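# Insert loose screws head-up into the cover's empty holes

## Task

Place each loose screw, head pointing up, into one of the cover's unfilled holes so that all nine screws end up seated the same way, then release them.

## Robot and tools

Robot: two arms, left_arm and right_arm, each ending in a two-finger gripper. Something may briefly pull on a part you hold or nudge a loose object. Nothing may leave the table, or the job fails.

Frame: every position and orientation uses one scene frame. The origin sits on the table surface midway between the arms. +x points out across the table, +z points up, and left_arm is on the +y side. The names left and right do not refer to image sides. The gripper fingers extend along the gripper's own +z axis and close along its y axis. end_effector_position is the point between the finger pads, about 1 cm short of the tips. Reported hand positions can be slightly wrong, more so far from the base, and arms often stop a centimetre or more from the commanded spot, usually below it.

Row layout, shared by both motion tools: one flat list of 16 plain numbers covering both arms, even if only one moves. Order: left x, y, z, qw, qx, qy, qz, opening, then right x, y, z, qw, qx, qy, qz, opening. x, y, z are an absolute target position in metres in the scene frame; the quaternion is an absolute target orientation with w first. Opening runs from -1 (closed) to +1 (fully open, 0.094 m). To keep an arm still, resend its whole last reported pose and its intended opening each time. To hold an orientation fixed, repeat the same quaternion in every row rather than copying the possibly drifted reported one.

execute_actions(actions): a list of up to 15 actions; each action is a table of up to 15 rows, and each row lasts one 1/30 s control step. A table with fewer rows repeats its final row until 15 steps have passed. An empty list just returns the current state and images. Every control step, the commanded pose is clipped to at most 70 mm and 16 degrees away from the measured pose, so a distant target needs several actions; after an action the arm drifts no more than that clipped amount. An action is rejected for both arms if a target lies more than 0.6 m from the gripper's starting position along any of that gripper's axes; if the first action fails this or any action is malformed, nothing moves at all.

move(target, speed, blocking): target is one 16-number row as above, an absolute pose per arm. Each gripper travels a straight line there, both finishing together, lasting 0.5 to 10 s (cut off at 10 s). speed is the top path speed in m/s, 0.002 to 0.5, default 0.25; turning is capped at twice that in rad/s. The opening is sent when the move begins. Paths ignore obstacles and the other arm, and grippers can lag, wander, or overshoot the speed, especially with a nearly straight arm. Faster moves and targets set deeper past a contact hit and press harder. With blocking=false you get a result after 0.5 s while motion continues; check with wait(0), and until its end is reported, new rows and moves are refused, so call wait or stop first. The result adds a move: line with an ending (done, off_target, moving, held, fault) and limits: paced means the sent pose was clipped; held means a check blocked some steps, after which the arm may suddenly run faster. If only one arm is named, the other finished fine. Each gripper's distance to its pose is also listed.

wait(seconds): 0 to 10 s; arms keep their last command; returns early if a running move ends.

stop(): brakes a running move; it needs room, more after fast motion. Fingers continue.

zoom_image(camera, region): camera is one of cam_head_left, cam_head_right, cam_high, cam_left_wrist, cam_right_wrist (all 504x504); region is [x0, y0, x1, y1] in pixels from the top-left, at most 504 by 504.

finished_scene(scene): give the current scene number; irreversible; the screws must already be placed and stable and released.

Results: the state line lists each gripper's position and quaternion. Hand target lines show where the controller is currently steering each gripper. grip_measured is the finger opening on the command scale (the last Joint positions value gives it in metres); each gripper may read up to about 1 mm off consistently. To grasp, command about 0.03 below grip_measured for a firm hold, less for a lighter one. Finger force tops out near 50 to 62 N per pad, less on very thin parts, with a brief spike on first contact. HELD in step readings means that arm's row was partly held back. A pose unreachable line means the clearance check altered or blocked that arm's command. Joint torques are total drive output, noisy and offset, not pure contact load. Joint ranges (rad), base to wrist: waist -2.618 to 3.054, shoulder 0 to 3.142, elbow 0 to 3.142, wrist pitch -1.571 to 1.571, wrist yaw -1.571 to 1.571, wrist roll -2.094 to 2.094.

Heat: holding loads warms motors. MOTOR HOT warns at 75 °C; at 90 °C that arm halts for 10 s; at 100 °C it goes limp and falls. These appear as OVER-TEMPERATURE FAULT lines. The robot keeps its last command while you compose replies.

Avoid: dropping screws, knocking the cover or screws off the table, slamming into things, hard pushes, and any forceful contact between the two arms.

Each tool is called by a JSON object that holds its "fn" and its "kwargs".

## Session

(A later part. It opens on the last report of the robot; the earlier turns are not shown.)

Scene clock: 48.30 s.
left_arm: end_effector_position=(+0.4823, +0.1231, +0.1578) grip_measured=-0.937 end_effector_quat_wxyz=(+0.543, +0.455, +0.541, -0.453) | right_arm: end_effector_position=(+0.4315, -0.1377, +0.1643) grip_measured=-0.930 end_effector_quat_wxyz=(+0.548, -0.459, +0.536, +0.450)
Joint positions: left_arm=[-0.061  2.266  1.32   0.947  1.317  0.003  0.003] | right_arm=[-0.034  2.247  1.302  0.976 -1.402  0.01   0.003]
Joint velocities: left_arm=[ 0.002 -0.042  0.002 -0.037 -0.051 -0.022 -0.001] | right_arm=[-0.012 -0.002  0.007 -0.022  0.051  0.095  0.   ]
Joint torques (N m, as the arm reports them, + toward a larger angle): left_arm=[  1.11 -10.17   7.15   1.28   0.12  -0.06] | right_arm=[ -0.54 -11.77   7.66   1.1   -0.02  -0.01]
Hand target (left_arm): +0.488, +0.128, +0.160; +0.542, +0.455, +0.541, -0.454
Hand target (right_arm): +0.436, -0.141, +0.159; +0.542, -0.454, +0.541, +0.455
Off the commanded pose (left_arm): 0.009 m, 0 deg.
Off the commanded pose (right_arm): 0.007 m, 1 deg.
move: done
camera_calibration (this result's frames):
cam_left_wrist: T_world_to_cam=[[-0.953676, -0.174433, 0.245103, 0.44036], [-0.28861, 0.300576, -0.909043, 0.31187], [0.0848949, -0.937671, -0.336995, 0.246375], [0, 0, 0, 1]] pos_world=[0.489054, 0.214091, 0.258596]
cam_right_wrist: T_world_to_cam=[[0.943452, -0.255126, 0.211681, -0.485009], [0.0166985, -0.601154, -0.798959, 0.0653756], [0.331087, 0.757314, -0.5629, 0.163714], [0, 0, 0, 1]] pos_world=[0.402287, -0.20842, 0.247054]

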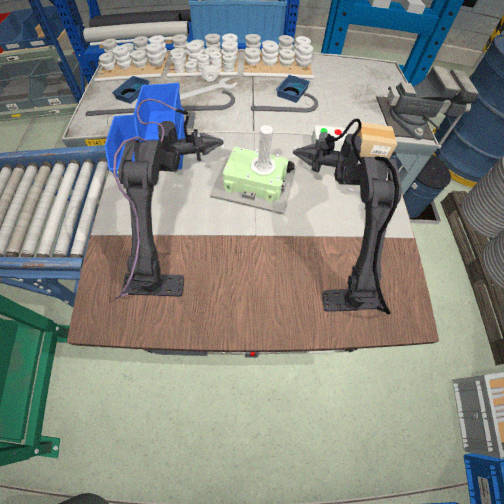

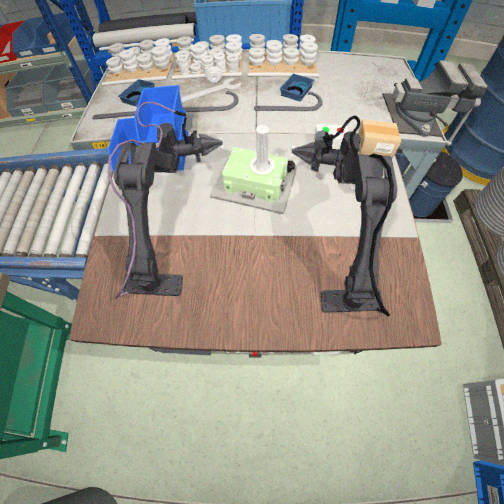

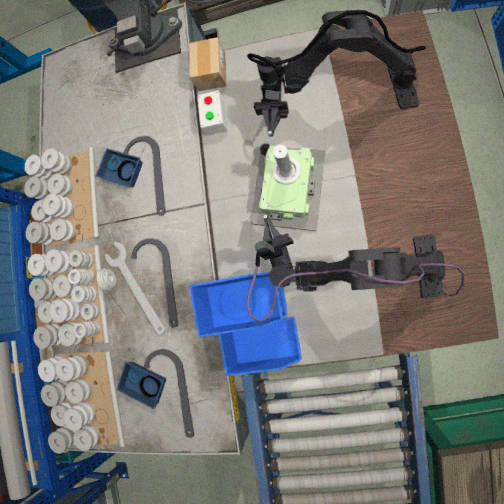

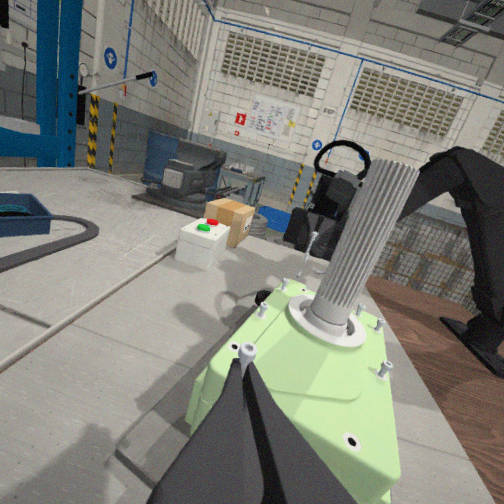

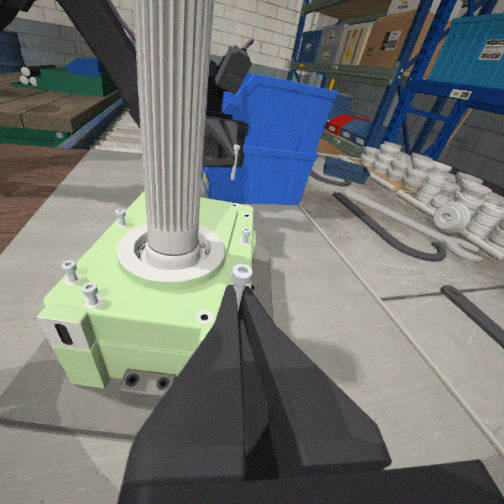

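{"fn": "move", "kwargs": {"target": [0.486,0.086,0.15,0.542,0.455,0.542,-0.455,-1, 0.430,-0.098,0.145,0.542,-0.455,0.542,0.455,-1], "speed": 0.04}}

{"fn": "zoom_image", "kwargs": {"camera": "cam_left_wrist", "region": [250, 200, 370, 320]}}

{"fn": "zoom_image", "kwargs": {"camera": "cam_right_wrist", "region": [180, 120, 300, 240]}}

Scene clock: 50.13 s.
left_arm: end_effector_position=(+0.4791, +0.0914, +0.1420) grip_measured=-0.937 end_effector_quat_wxyz=(+0.532, +0.450, +0.550, -0.461) | right_arm: end_effector_position=(+0.4306, -0.1007, +0.1553) grip_measured=-0.930 end_effector_quat_wxyz=(+0.547, -0.459, +0.535, +0.451)
Joint positions: left_arm=[-0.131  2.298  1.32   0.946  1.25   0.003  0.003] | right_arm=[ 0.048  2.271  1.302  0.993 -1.323  0.003  0.003]
Joint velocities: left_arm=[ 0.007 -0.002 -0.017  0.007 -0.051  0.007  0.001] | right_arm=[ 0.002 -0.017  0.007 -0.081 -0.007  0.022 -0.001]
Joint torques (N m, as the arm reports them, + toward a larger angle): left_arm=[ -0.76 -10.36   7.68   1.54  -0.13  -0.05] | right_arm=[  0.34 -12.12   5.34   1.35   0.04  -0.04]
Hand target (left_arm): +0.485, +0.086, +0.150; +0.542, +0.454, +0.542, -0.455
Hand target (right_arm): +0.430, -0.098, +0.145; +0.541, -0.455, +0.542, +0.455
Off the commanded pose (left_arm): 0.012 m, 2 deg.
Off the commanded pose (right_arm): 0.011 m, 1 deg.
move: off_target (left_arm, right_arm)
camera_calibration (this result's frames):
cam_left_wrist: T_world_to_cam=[[-0.945685, -0.172078, 0.275807, 0.427224], [-0.317457, 0.306124, -0.897502, 0.317772], [0.0700091, -0.936311, -0.344124, 0.219565], [0, 0, 0, 1]] pos_world=[0.489526, 0.181819, 0.242927]
cam_right_wrist: T_world_to_cam=[[0.944084, -0.252764, 0.211697, -0.472854], [0.0184611, -0.600547, -0.799376, 0.0798526], [0.329187, 0.758586, -0.562301, 0.131797], [0, 0, 0, 1]] pos_world=[0.401554, -0.171544, 0.238043]

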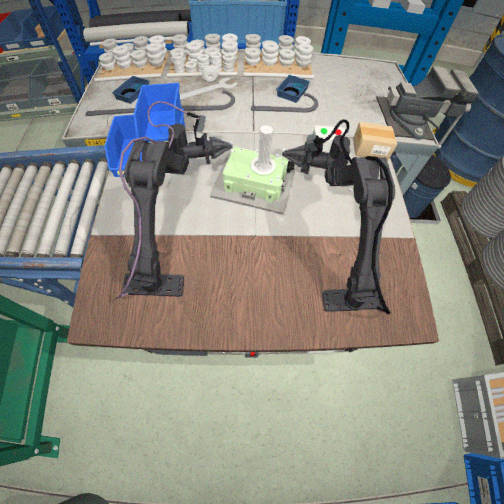

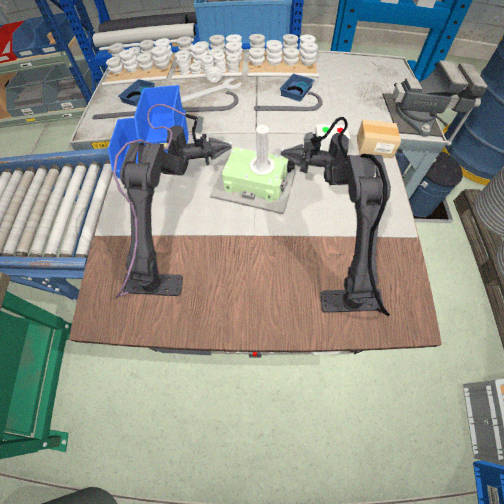

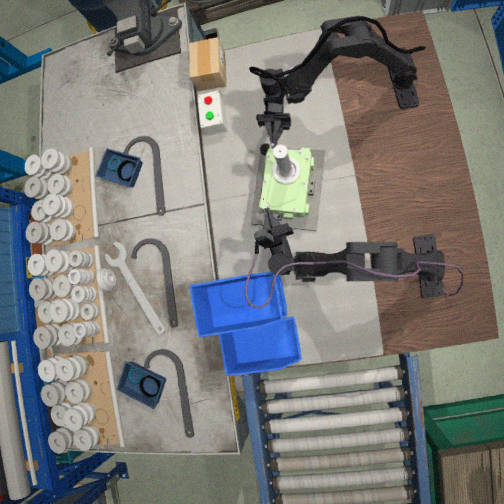

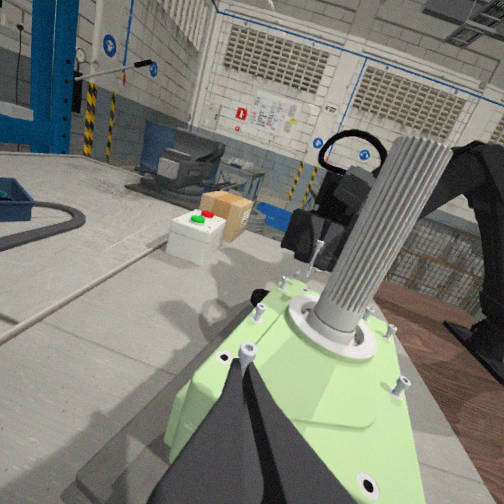

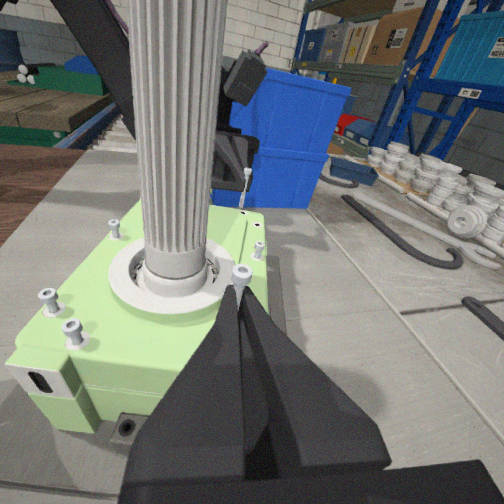

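Region (250, 200, 370, 320) of cam_left_wrist's 504x504 image, scaled by 4.200, with more detail than that image has.

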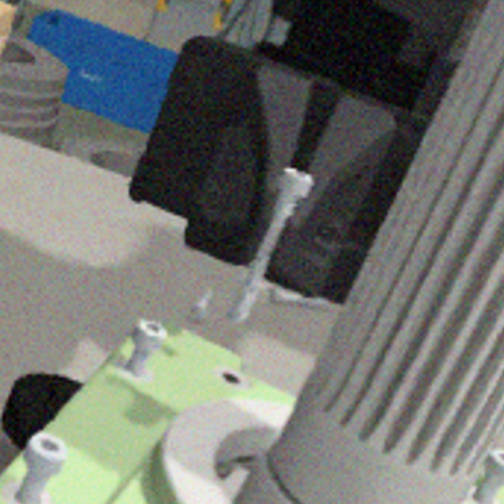

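Region (180, 120, 300, 240) of cam_right_wrist's 504x504 image, scaled by 4.200, with more detail than that image has.

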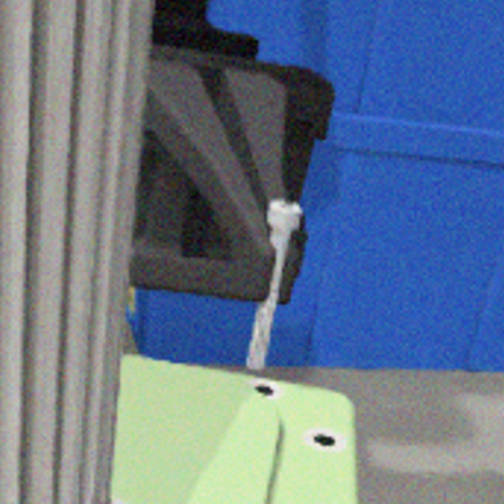

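{"fn": "move", "kwargs": {"target": [0.490,0.082,0.15,0.542,0.455,0.542,-0.455,-1, 0.424,-0.098,0.135,0.542,-0.455,0.542,0.455,-1], "speed": 0.02}}

{"fn": "zoom_image", "kwargs": {"camera": "cam_left_wrist", "region": [250, 200, 370, 320]}}

{"fn": "zoom_image", "kwargs": {"camera": "cam_right_wrist", "region": [180, 120, 300, 240]}}

{"fn": "zoom_image", "kwargs": {"camera": "cam_head_left", "region": [210, 125, 310, 185]}}

Scene clock: 53.20 s.
left_arm: end_effector_position=(+0.4853, +0.0875, +0.1471) grip_measured=-0.937 end_effector_quat_wxyz=(+0.539, +0.454, +0.543, -0.456) | right_arm: end_effector_position=(+0.4260, -0.1011, +0.1516) grip_measured=-0.930 end_effector_quat_wxyz=(+0.552, -0.462, +0.531, +0.447)
Joint positions: left_arm=[-0.137  2.311  1.357  0.946  1.243  0.003  0.003] | right_arm=[ 0.048  2.271  1.273  1.037 -1.32   0.003  0.003]
Joint velocities: left_arm=[-0.002  0.017 -0.022  0.051 -0.037 -0.037  0.   ] | right_arm=[ 0.012 -0.022 -0.012  0.007  0.022 -0.037 -0.   ]
Joint torques (N m, as the arm reports them, + toward a larger angle): left_arm=[ -0.91 -10.5    7.09   1.41  -0.14  -0.06] | right_arm=[  0.51 -11.29   4.58   1.38   0.08  -0.05]
Hand target (left_arm): +0.490, +0.082, +0.150; +0.542, +0.455, +0.541, -0.455
Hand target (right_arm): +0.424, -0.098, +0.135; +0.542, -0.455, +0.542, +0.455
Off the commanded pose (left_arm): 0.008 m, 0 deg.
Off the commanded pose (right_arm): 0.017 m, 2 deg.
move: off_target (right_arm)
camera_calibration (this result's frames):
cam_left_wrist: T_world_to_cam=[[-0.95169, -0.172252, 0.254196, 0.437158], [-0.296705, 0.302676, -0.905734, 0.317008], [0.0790755, -0.937399, -0.339162, 0.212227], [0, 0, 0, 1]] pos_world=[0.493314, 0.178292, 0.24798]
cam_right_wrist: T_world_to_cam=[[0.94008, -0.255532, 0.225729, -0.468558], [0.0290139, -0.599693, -0.799704, 0.0723083], [0.339718, 0.758335, -0.556345, 0.126142], [0, 0, 0, 1]] pos_world=[0.395531, -0.172026, 0.23377]

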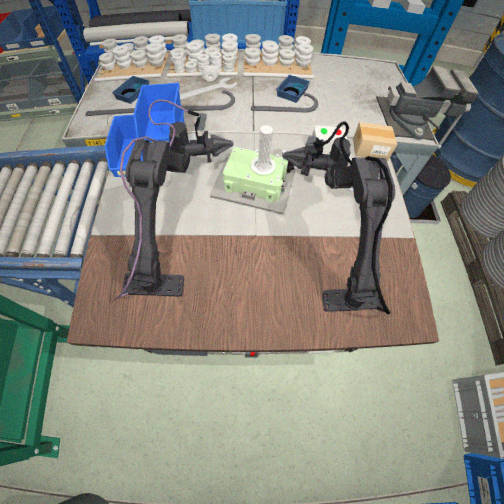

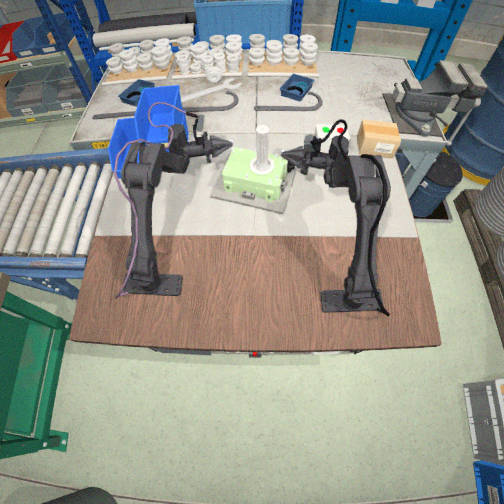

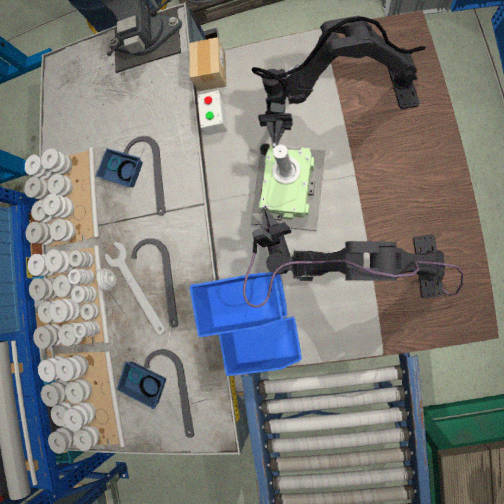

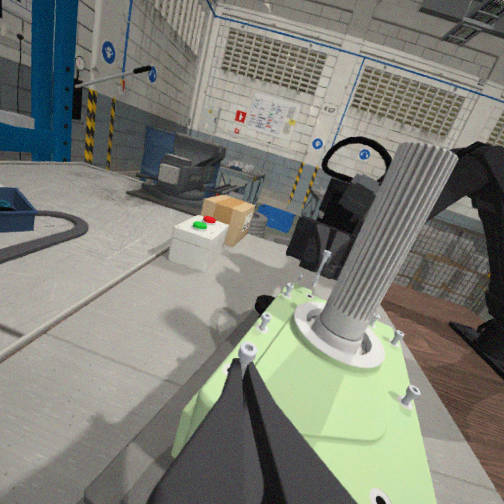

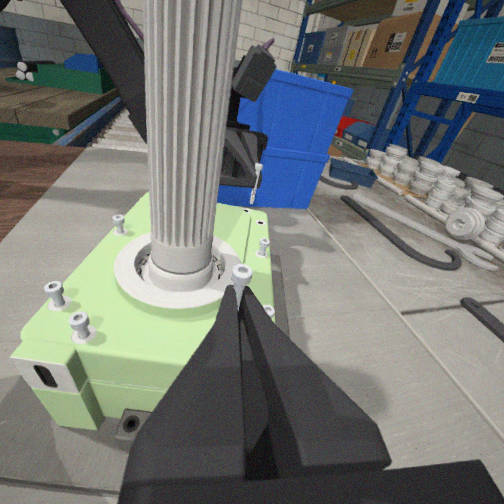

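Region (250, 200, 370, 320) of cam_left_wrist's 504x504 image, scaled by 4.200, with more detail than that image has.

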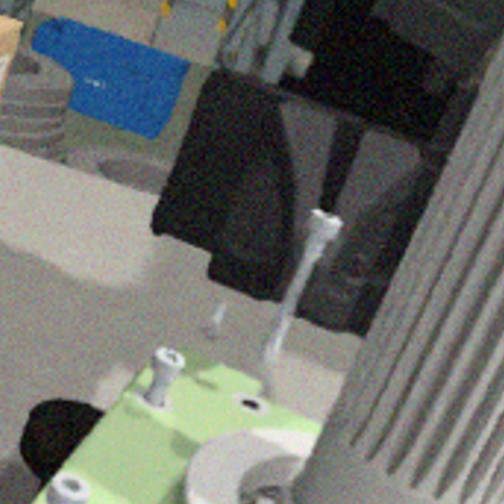

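Region (180, 120, 300, 240) of cam_right_wrist's 504x504 image, scaled by 4.200, with more detail than that image has.

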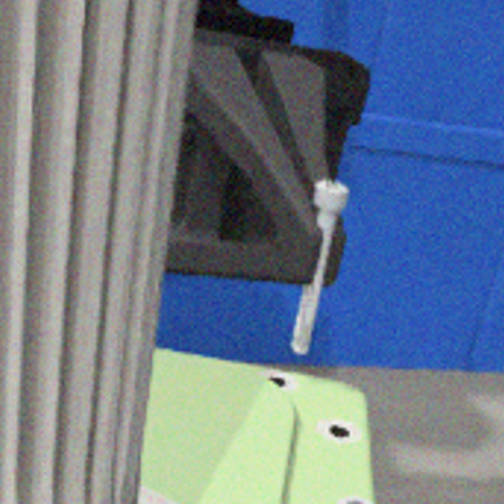

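Region (210, 125, 310, 185) of cam_head_left's 504x504 image, scaled by 5.040, with more detail than that image has; it fills the top 302 rows of this view, and the rest is white.

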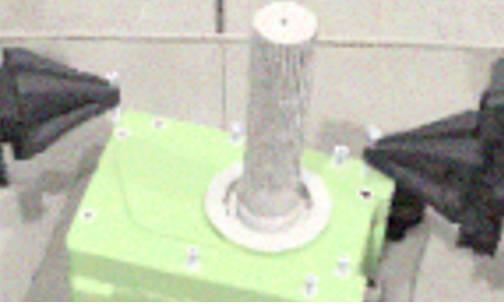

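{"fn": "move", "kwargs": {"target": [0.485,0.077,0.148,0.542,0.455,0.542,-0.455,-1, 0.424,-0.094,0.12,0.542,-0.455,0.542,0.455,-1], "speed": 0.015}}

{"fn": "zoom_image", "kwargs": {"camera": "cam_left_wrist", "region": [250, 200, 370, 320]}}

{"fn": "zoom_image", "kwargs": {"camera": "cam_right_wrist", "region": [180, 120, 300, 240]}}

{"fn": "zoom_image", "kwargs": {"camera": "cam_head_left", "region": [210, 125, 310, 185]}}

Scene clock: 55.80 s.
left_arm: end_effector_position=(+0.4848, +0.0825, +0.1469) grip_measured=-0.937 end_effector_quat_wxyz=(+0.539, +0.454, +0.544, -0.456) | right_arm: end_effector_position=(+0.4268, -0.0982, +0.1357) grip_measured=-0.930 end_effector_quat_wxyz=(+0.553, -0.462, +0.531, +0.447)
Joint positions: left_arm=[-0.149  2.311  1.357  0.946  1.23   0.003  0.003] | right_arm=[ 0.054  2.316  1.273  1.083 -1.313  0.003  0.003]
Joint velocities: left_arm=[-0.017  0.002 -0.012  0.037  0.066  0.007 -0.   ] | right_arm=[ 0.022  0.002 -0.012 -0.051  0.051 -0.081 -0.001]
Joint torques (N m, as the arm reports them, + toward a larger angle): left_arm=[ -0.99 -10.91   5.36   1.58  -0.15  -0.05] | right_arm=[  0.64 -11.69   4.38   1.34   0.06  -0.03]
Hand target (left_arm): +0.485, +0.077, +0.148; +0.542, +0.454, +0.542, -0.455
Hand target (right_arm): +0.424, -0.094, +0.120; +0.542, -0.455, +0.542, +0.455
Off the commanded pose (left_arm): 0.006 m, 0 deg.
Off the commanded pose (right_arm): 0.016 m, 2 deg.
move: off_target (right_arm)
camera_calibration (this result's frames):
cam_left_wrist: T_world_to_cam=[[-0.951335, -0.173748, 0.254507, 0.435761], [-0.29749, 0.302381, -0.905574, 0.318548], [0.0803837, -0.937218, -0.339354, 0.206918], [0, 0, 0, 1]] pos_world=[0.492687, 0.173317, 0.247784]
cam_right_wrist: T_world_to_cam=[[0.939719, -0.256322, 0.226334, -0.464996], [0.0291501, -0.59944, -0.799889, 0.0612916], [0.340703, 0.758269, -0.555833, 0.114292], [0, 0, 0, 1]] pos_world=[0.396239, -0.169112, 0.217798]

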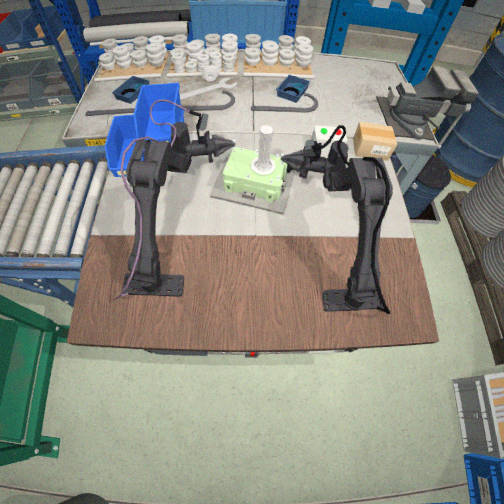

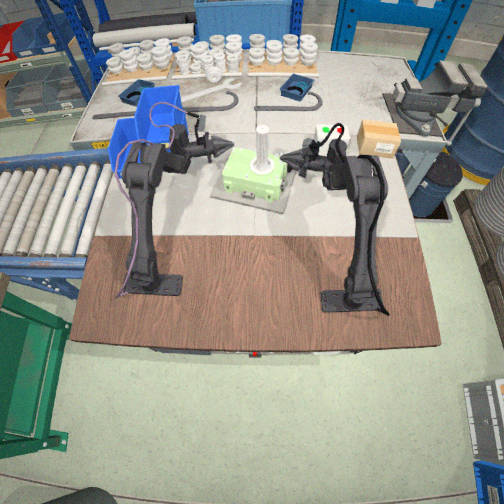

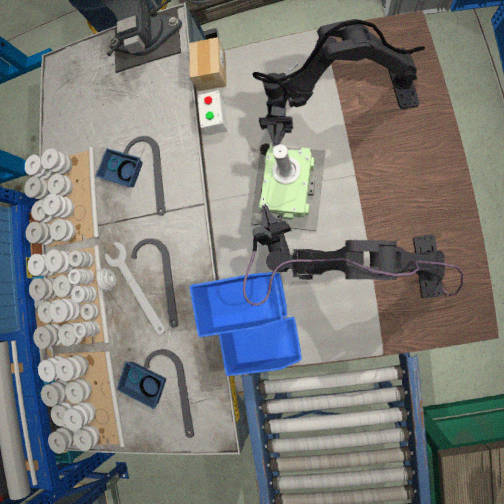

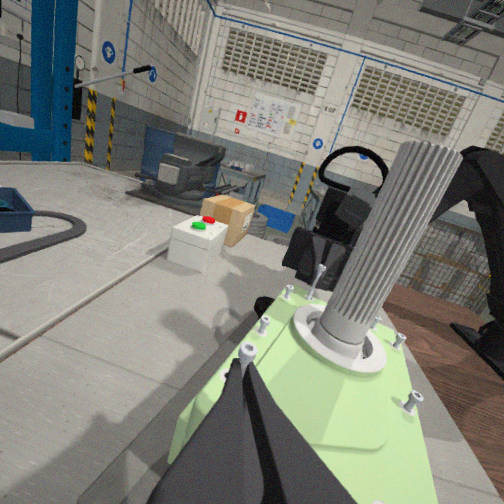

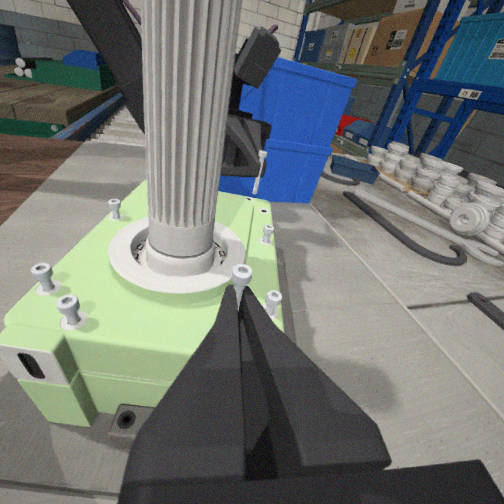

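Region (250, 200, 370, 320) of cam_left_wrist's 504x504 image, scaled by 4.200, with more detail than that image has.

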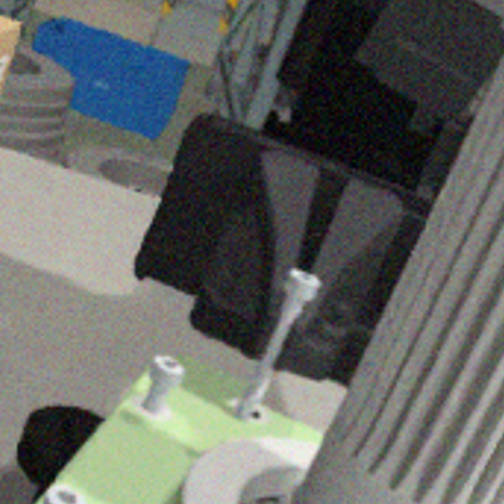

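Region (180, 120, 300, 240) of cam_right_wrist's 504x504 image, scaled by 4.200, with more detail than that image has.

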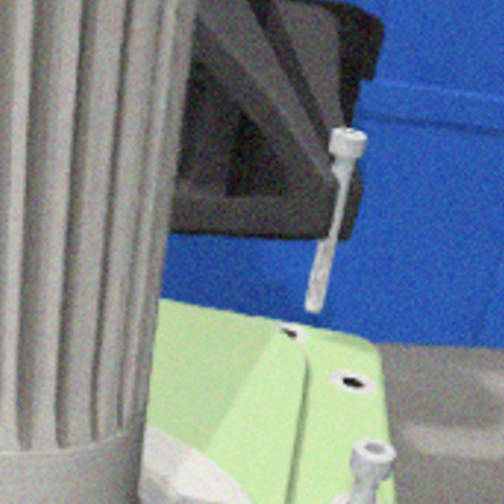

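Region (210, 125, 310, 185) of cam_head_left's 504x504 image, scaled by 5.040, with more detail than that image has; it fills the top 302 rows of this view, and the rest is white.

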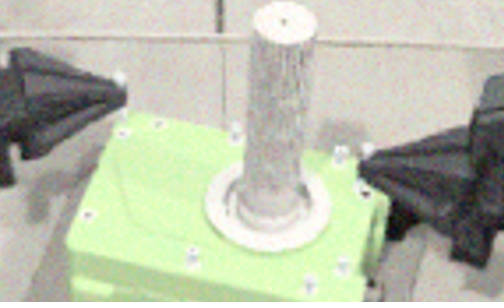

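{"fn": "move", "kwargs": {"target": [0.478,0.077,0.148,0.542,0.455,0.542,-0.455,-1, 0.420,-0.094,0.115,0.542,-0.455,0.542,0.455,-1], "speed": 0.01}}

{"fn": "zoom_image", "kwargs": {"camera": "cam_left_wrist", "region": [250, 220, 370, 340]}}

{"fn": "zoom_image", "kwargs": {"camera": "cam_right_wrist", "region": [180, 120, 300, 240]}}

Scene clock: 58.33 s.
left_arm: end_effector_position=(+0.4826, +0.0830, +0.1437) grip_measured=-0.937 end_effector_quat_wxyz=(+0.539, +0.453, +0.545, -0.455) | right_arm: end_effector_position=(+0.4251, -0.0984, +0.1354) grip_measured=-0.930 end_effector_quat_wxyz=(+0.560, -0.464, +0.526, +0.440)
Joint positions: left_arm=[-0.149  2.311  1.341  0.96   1.228  0.003  0.003] | right_arm=[ 0.055  2.316  1.257  1.12  -1.304  0.003  0.003]
Joint velocities: left_arm=[ 0.007  0.002 -0.012  0.081 -0.022  0.022  0.   ] | right_arm=[-0.017  0.002 -0.012  0.007 -0.007 -0.081  0.001]
Joint torques (N m, as the arm reports them, + toward a larger angle): left_arm=[ -1.24 -12.26   3.71   1.62  -0.13  -0.04] | right_arm=[  0.67 -11.27   3.82   1.22   0.04  -0.03]
Hand target (left_arm): +0.478, +0.077, +0.148; +0.541, +0.455, +0.542, -0.455
Hand target (right_arm): +0.420, -0.094, +0.116; +0.542, -0.455, +0.541, +0.455
Off the commanded pose (left_arm): 0.009 m, 0 deg.
Off the commanded pose (right_arm): 0.021 m, 3 deg.
move: off_target (right_arm)
camera_calibration (this result's frames):
cam_left_wrist: T_world_to_cam=[[-0.950552, -0.175995, 0.255886, 0.434196], [-0.299541, 0.301948, -0.905043, 0.315835], [0.0820188, -0.936938, -0.339735, 0.205735], [0, 0, 0, 1]] pos_world=[0.490457, 0.173812, 0.244635]
cam_right_wrist: T_world_to_cam=[[0.932814, -0.263964, 0.245318, -0.463736], [0.0412917, -0.597982, -0.800445, 0.0560913], [0.357985, 0.756796, -0.546907, 0.106154], [0, 0, 0, 1]] pos_world=[0.392262, -0.169205, 0.216717]

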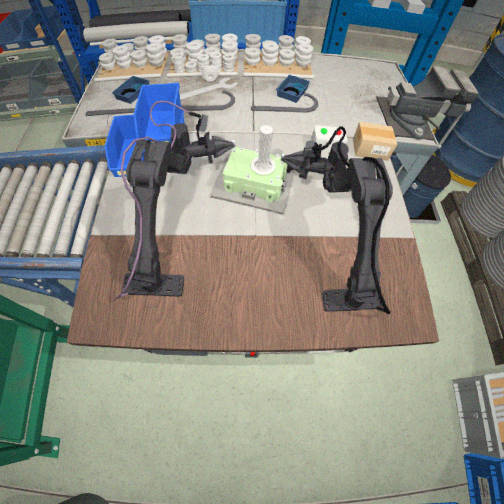

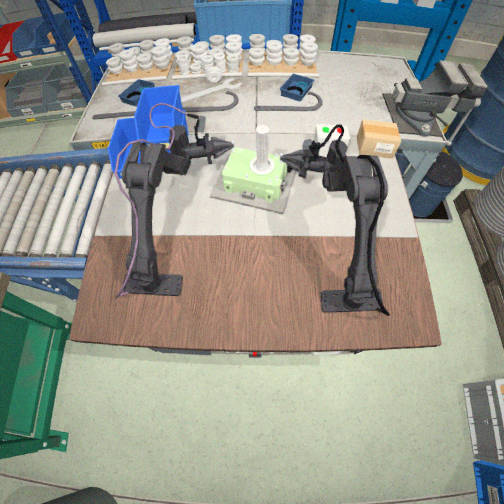

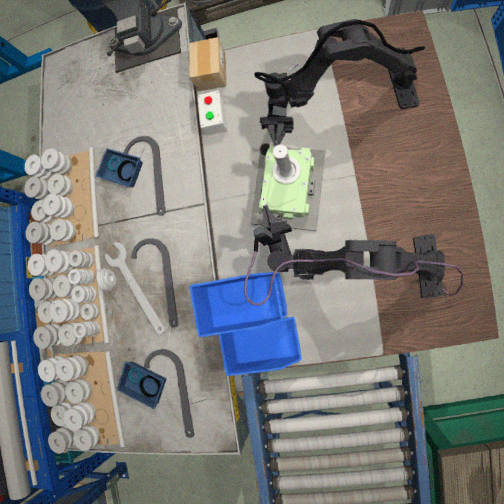

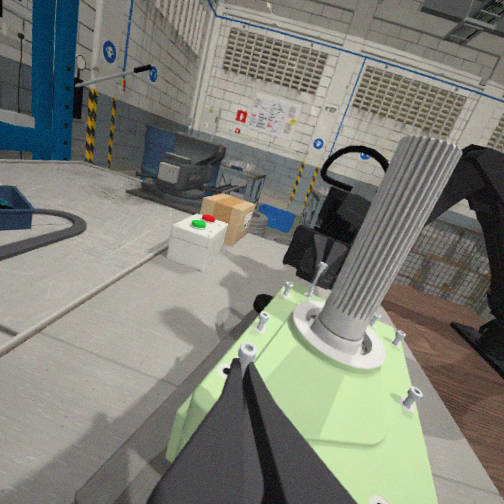

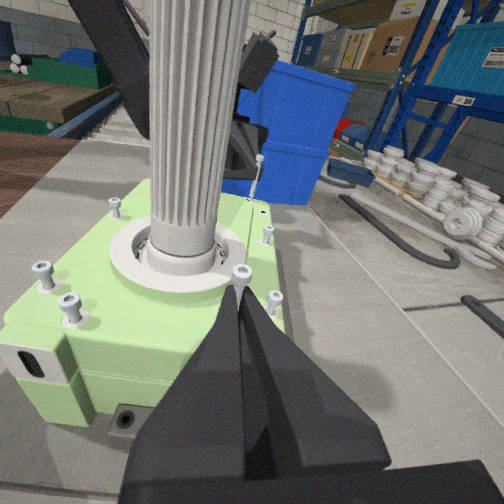

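Region (250, 220, 370, 340) of cam_left_wrist's 504x504 image, scaled by 4.200, with more detail than that image has.

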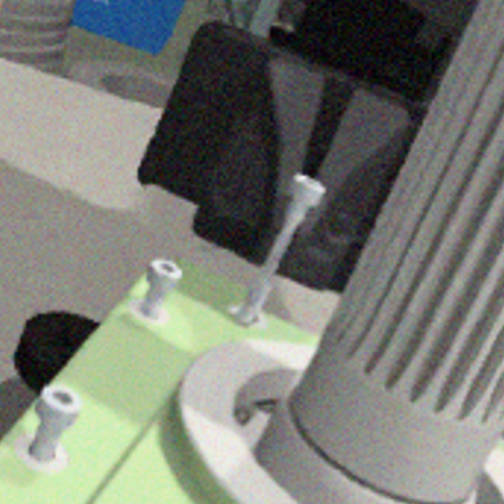

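Region (180, 120, 300, 240) of cam_right_wrist's 504x504 image, scaled by 4.200, with more detail than that image has.

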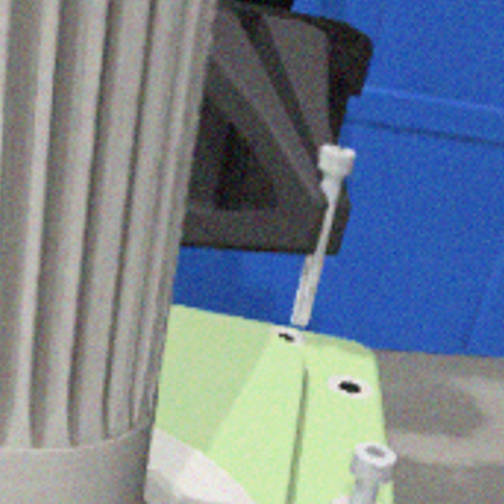

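{"fn": "move", "kwargs": {"target": [0.475,0.077,0.148,0.542,0.455,0.542,-0.455,-1, 0.420,-0.094,0.125,0.542,-0.455,0.542,0.455,-0.88], "speed": 0.01}}

{"fn": "zoom_image", "kwargs": {"camera": "cam_left_wrist", "region": [250, 220, 370, 340]}}

{"fn": "zoom_image", "kwargs": {"camera": "cam_right_wrist", "region": [180, 120, 300, 240]}}

Scene clock: 61.67 s.
left_arm: end_effector_position=(+0.4802, +0.0835, +0.1400) grip_measured=-0.937 end_effector_quat_wxyz=(+0.538, +0.451, +0.547, -0.456) | right_arm: end_effector_position=(+0.4250, -0.0984, +0.1350) grip_measured=-0.881 end_effector_quat_wxyz=(+0.560, -0.463, +0.527, +0.441)
Joint positions: left_arm=[-0.149  2.311  1.325  0.969  1.227  0.003  0.003] | right_arm=[ 0.055  2.316  1.257  1.117 -1.304  0.003  0.006]
Joint velocities: left_arm=[ 0.017 -0.012 -0.007 -0.051 -0.051 -0.022 -0.   ] | right_arm=[-0.017 -0.002  0.012 -0.022 -0.037 -0.007  0.   ]
Joint torques (N m, as the arm reports them, + toward a larger angle): left_arm=[ -1.35 -12.8    3.64   1.62  -0.13  -0.04] | right_arm=[  0.66 -13.33   4.07   1.05   0.03   0.05]
Hand target (left_arm): +0.475, +0.077, +0.148; +0.542, +0.455, +0.541, -0.455
Hand target (right_arm): +0.420, -0.094, +0.125; +0.542, -0.454, +0.541, +0.455
Off the commanded pose (left_arm): 0.012 m, 1 deg.
Off the commanded pose (right_arm): 0.012 m, 3 deg.
move: off_target (left_arm, right_arm)
camera_calibration (this result's frames):
cam_left_wrist: T_world_to_cam=[[-0.948695, -0.177364, 0.261763, 0.431334], [-0.305665, 0.302589, -0.902778, 0.314124], [0.080914, -0.936473, -0.341279, 0.205811], [0, 0, 0, 1]] pos_world=[0.488568, 0.174189, 0.240916]
cam_right_wrist: T_world_to_cam=[[0.933556, -0.263902, 0.242547, -0.463522], [0.0388574, -0.598185, -0.800415, 0.0567628], [0.356319, 0.756657, -0.548185, 0.10681], [0, 0, 0, 1]] pos_world=[0.39246, -0.169188, 0.216411]

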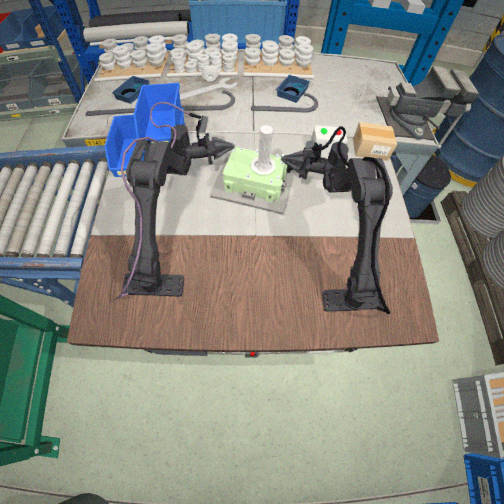

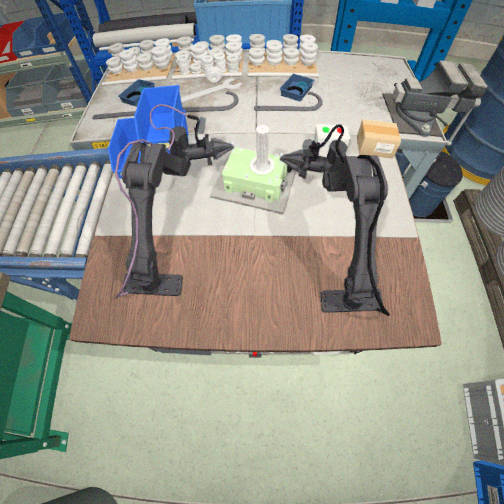

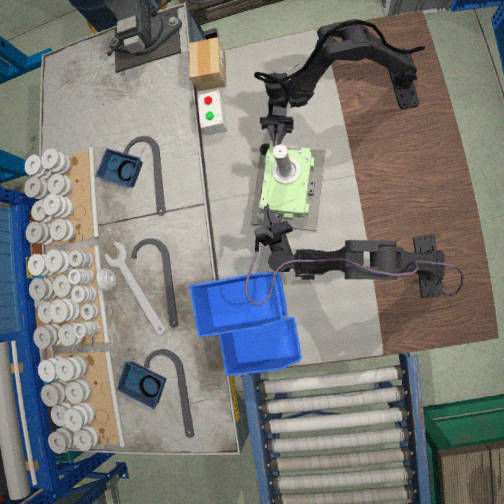

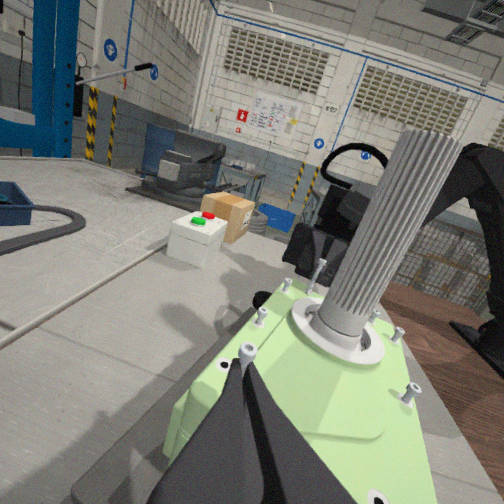

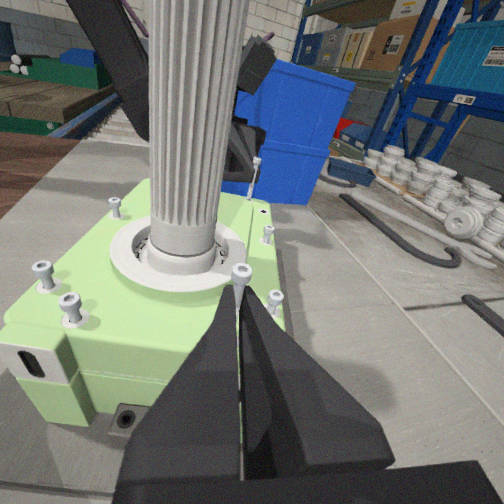

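Region (250, 220, 370, 340) of cam_left_wrist's 504x504 image, scaled by 4.200, with more detail than that image has.

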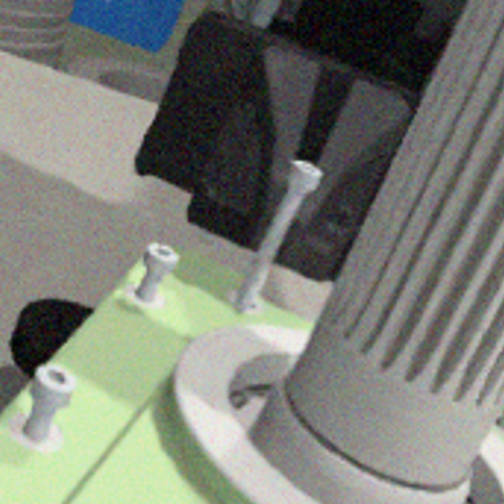

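Region (180, 120, 300, 240) of cam_right_wrist's 504x504 image, scaled by 4.200, with more detail than that image has.

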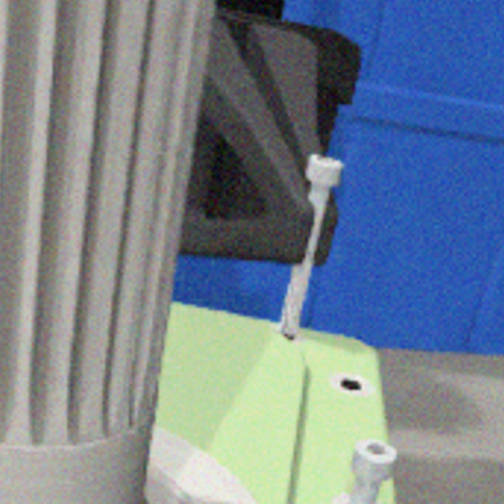

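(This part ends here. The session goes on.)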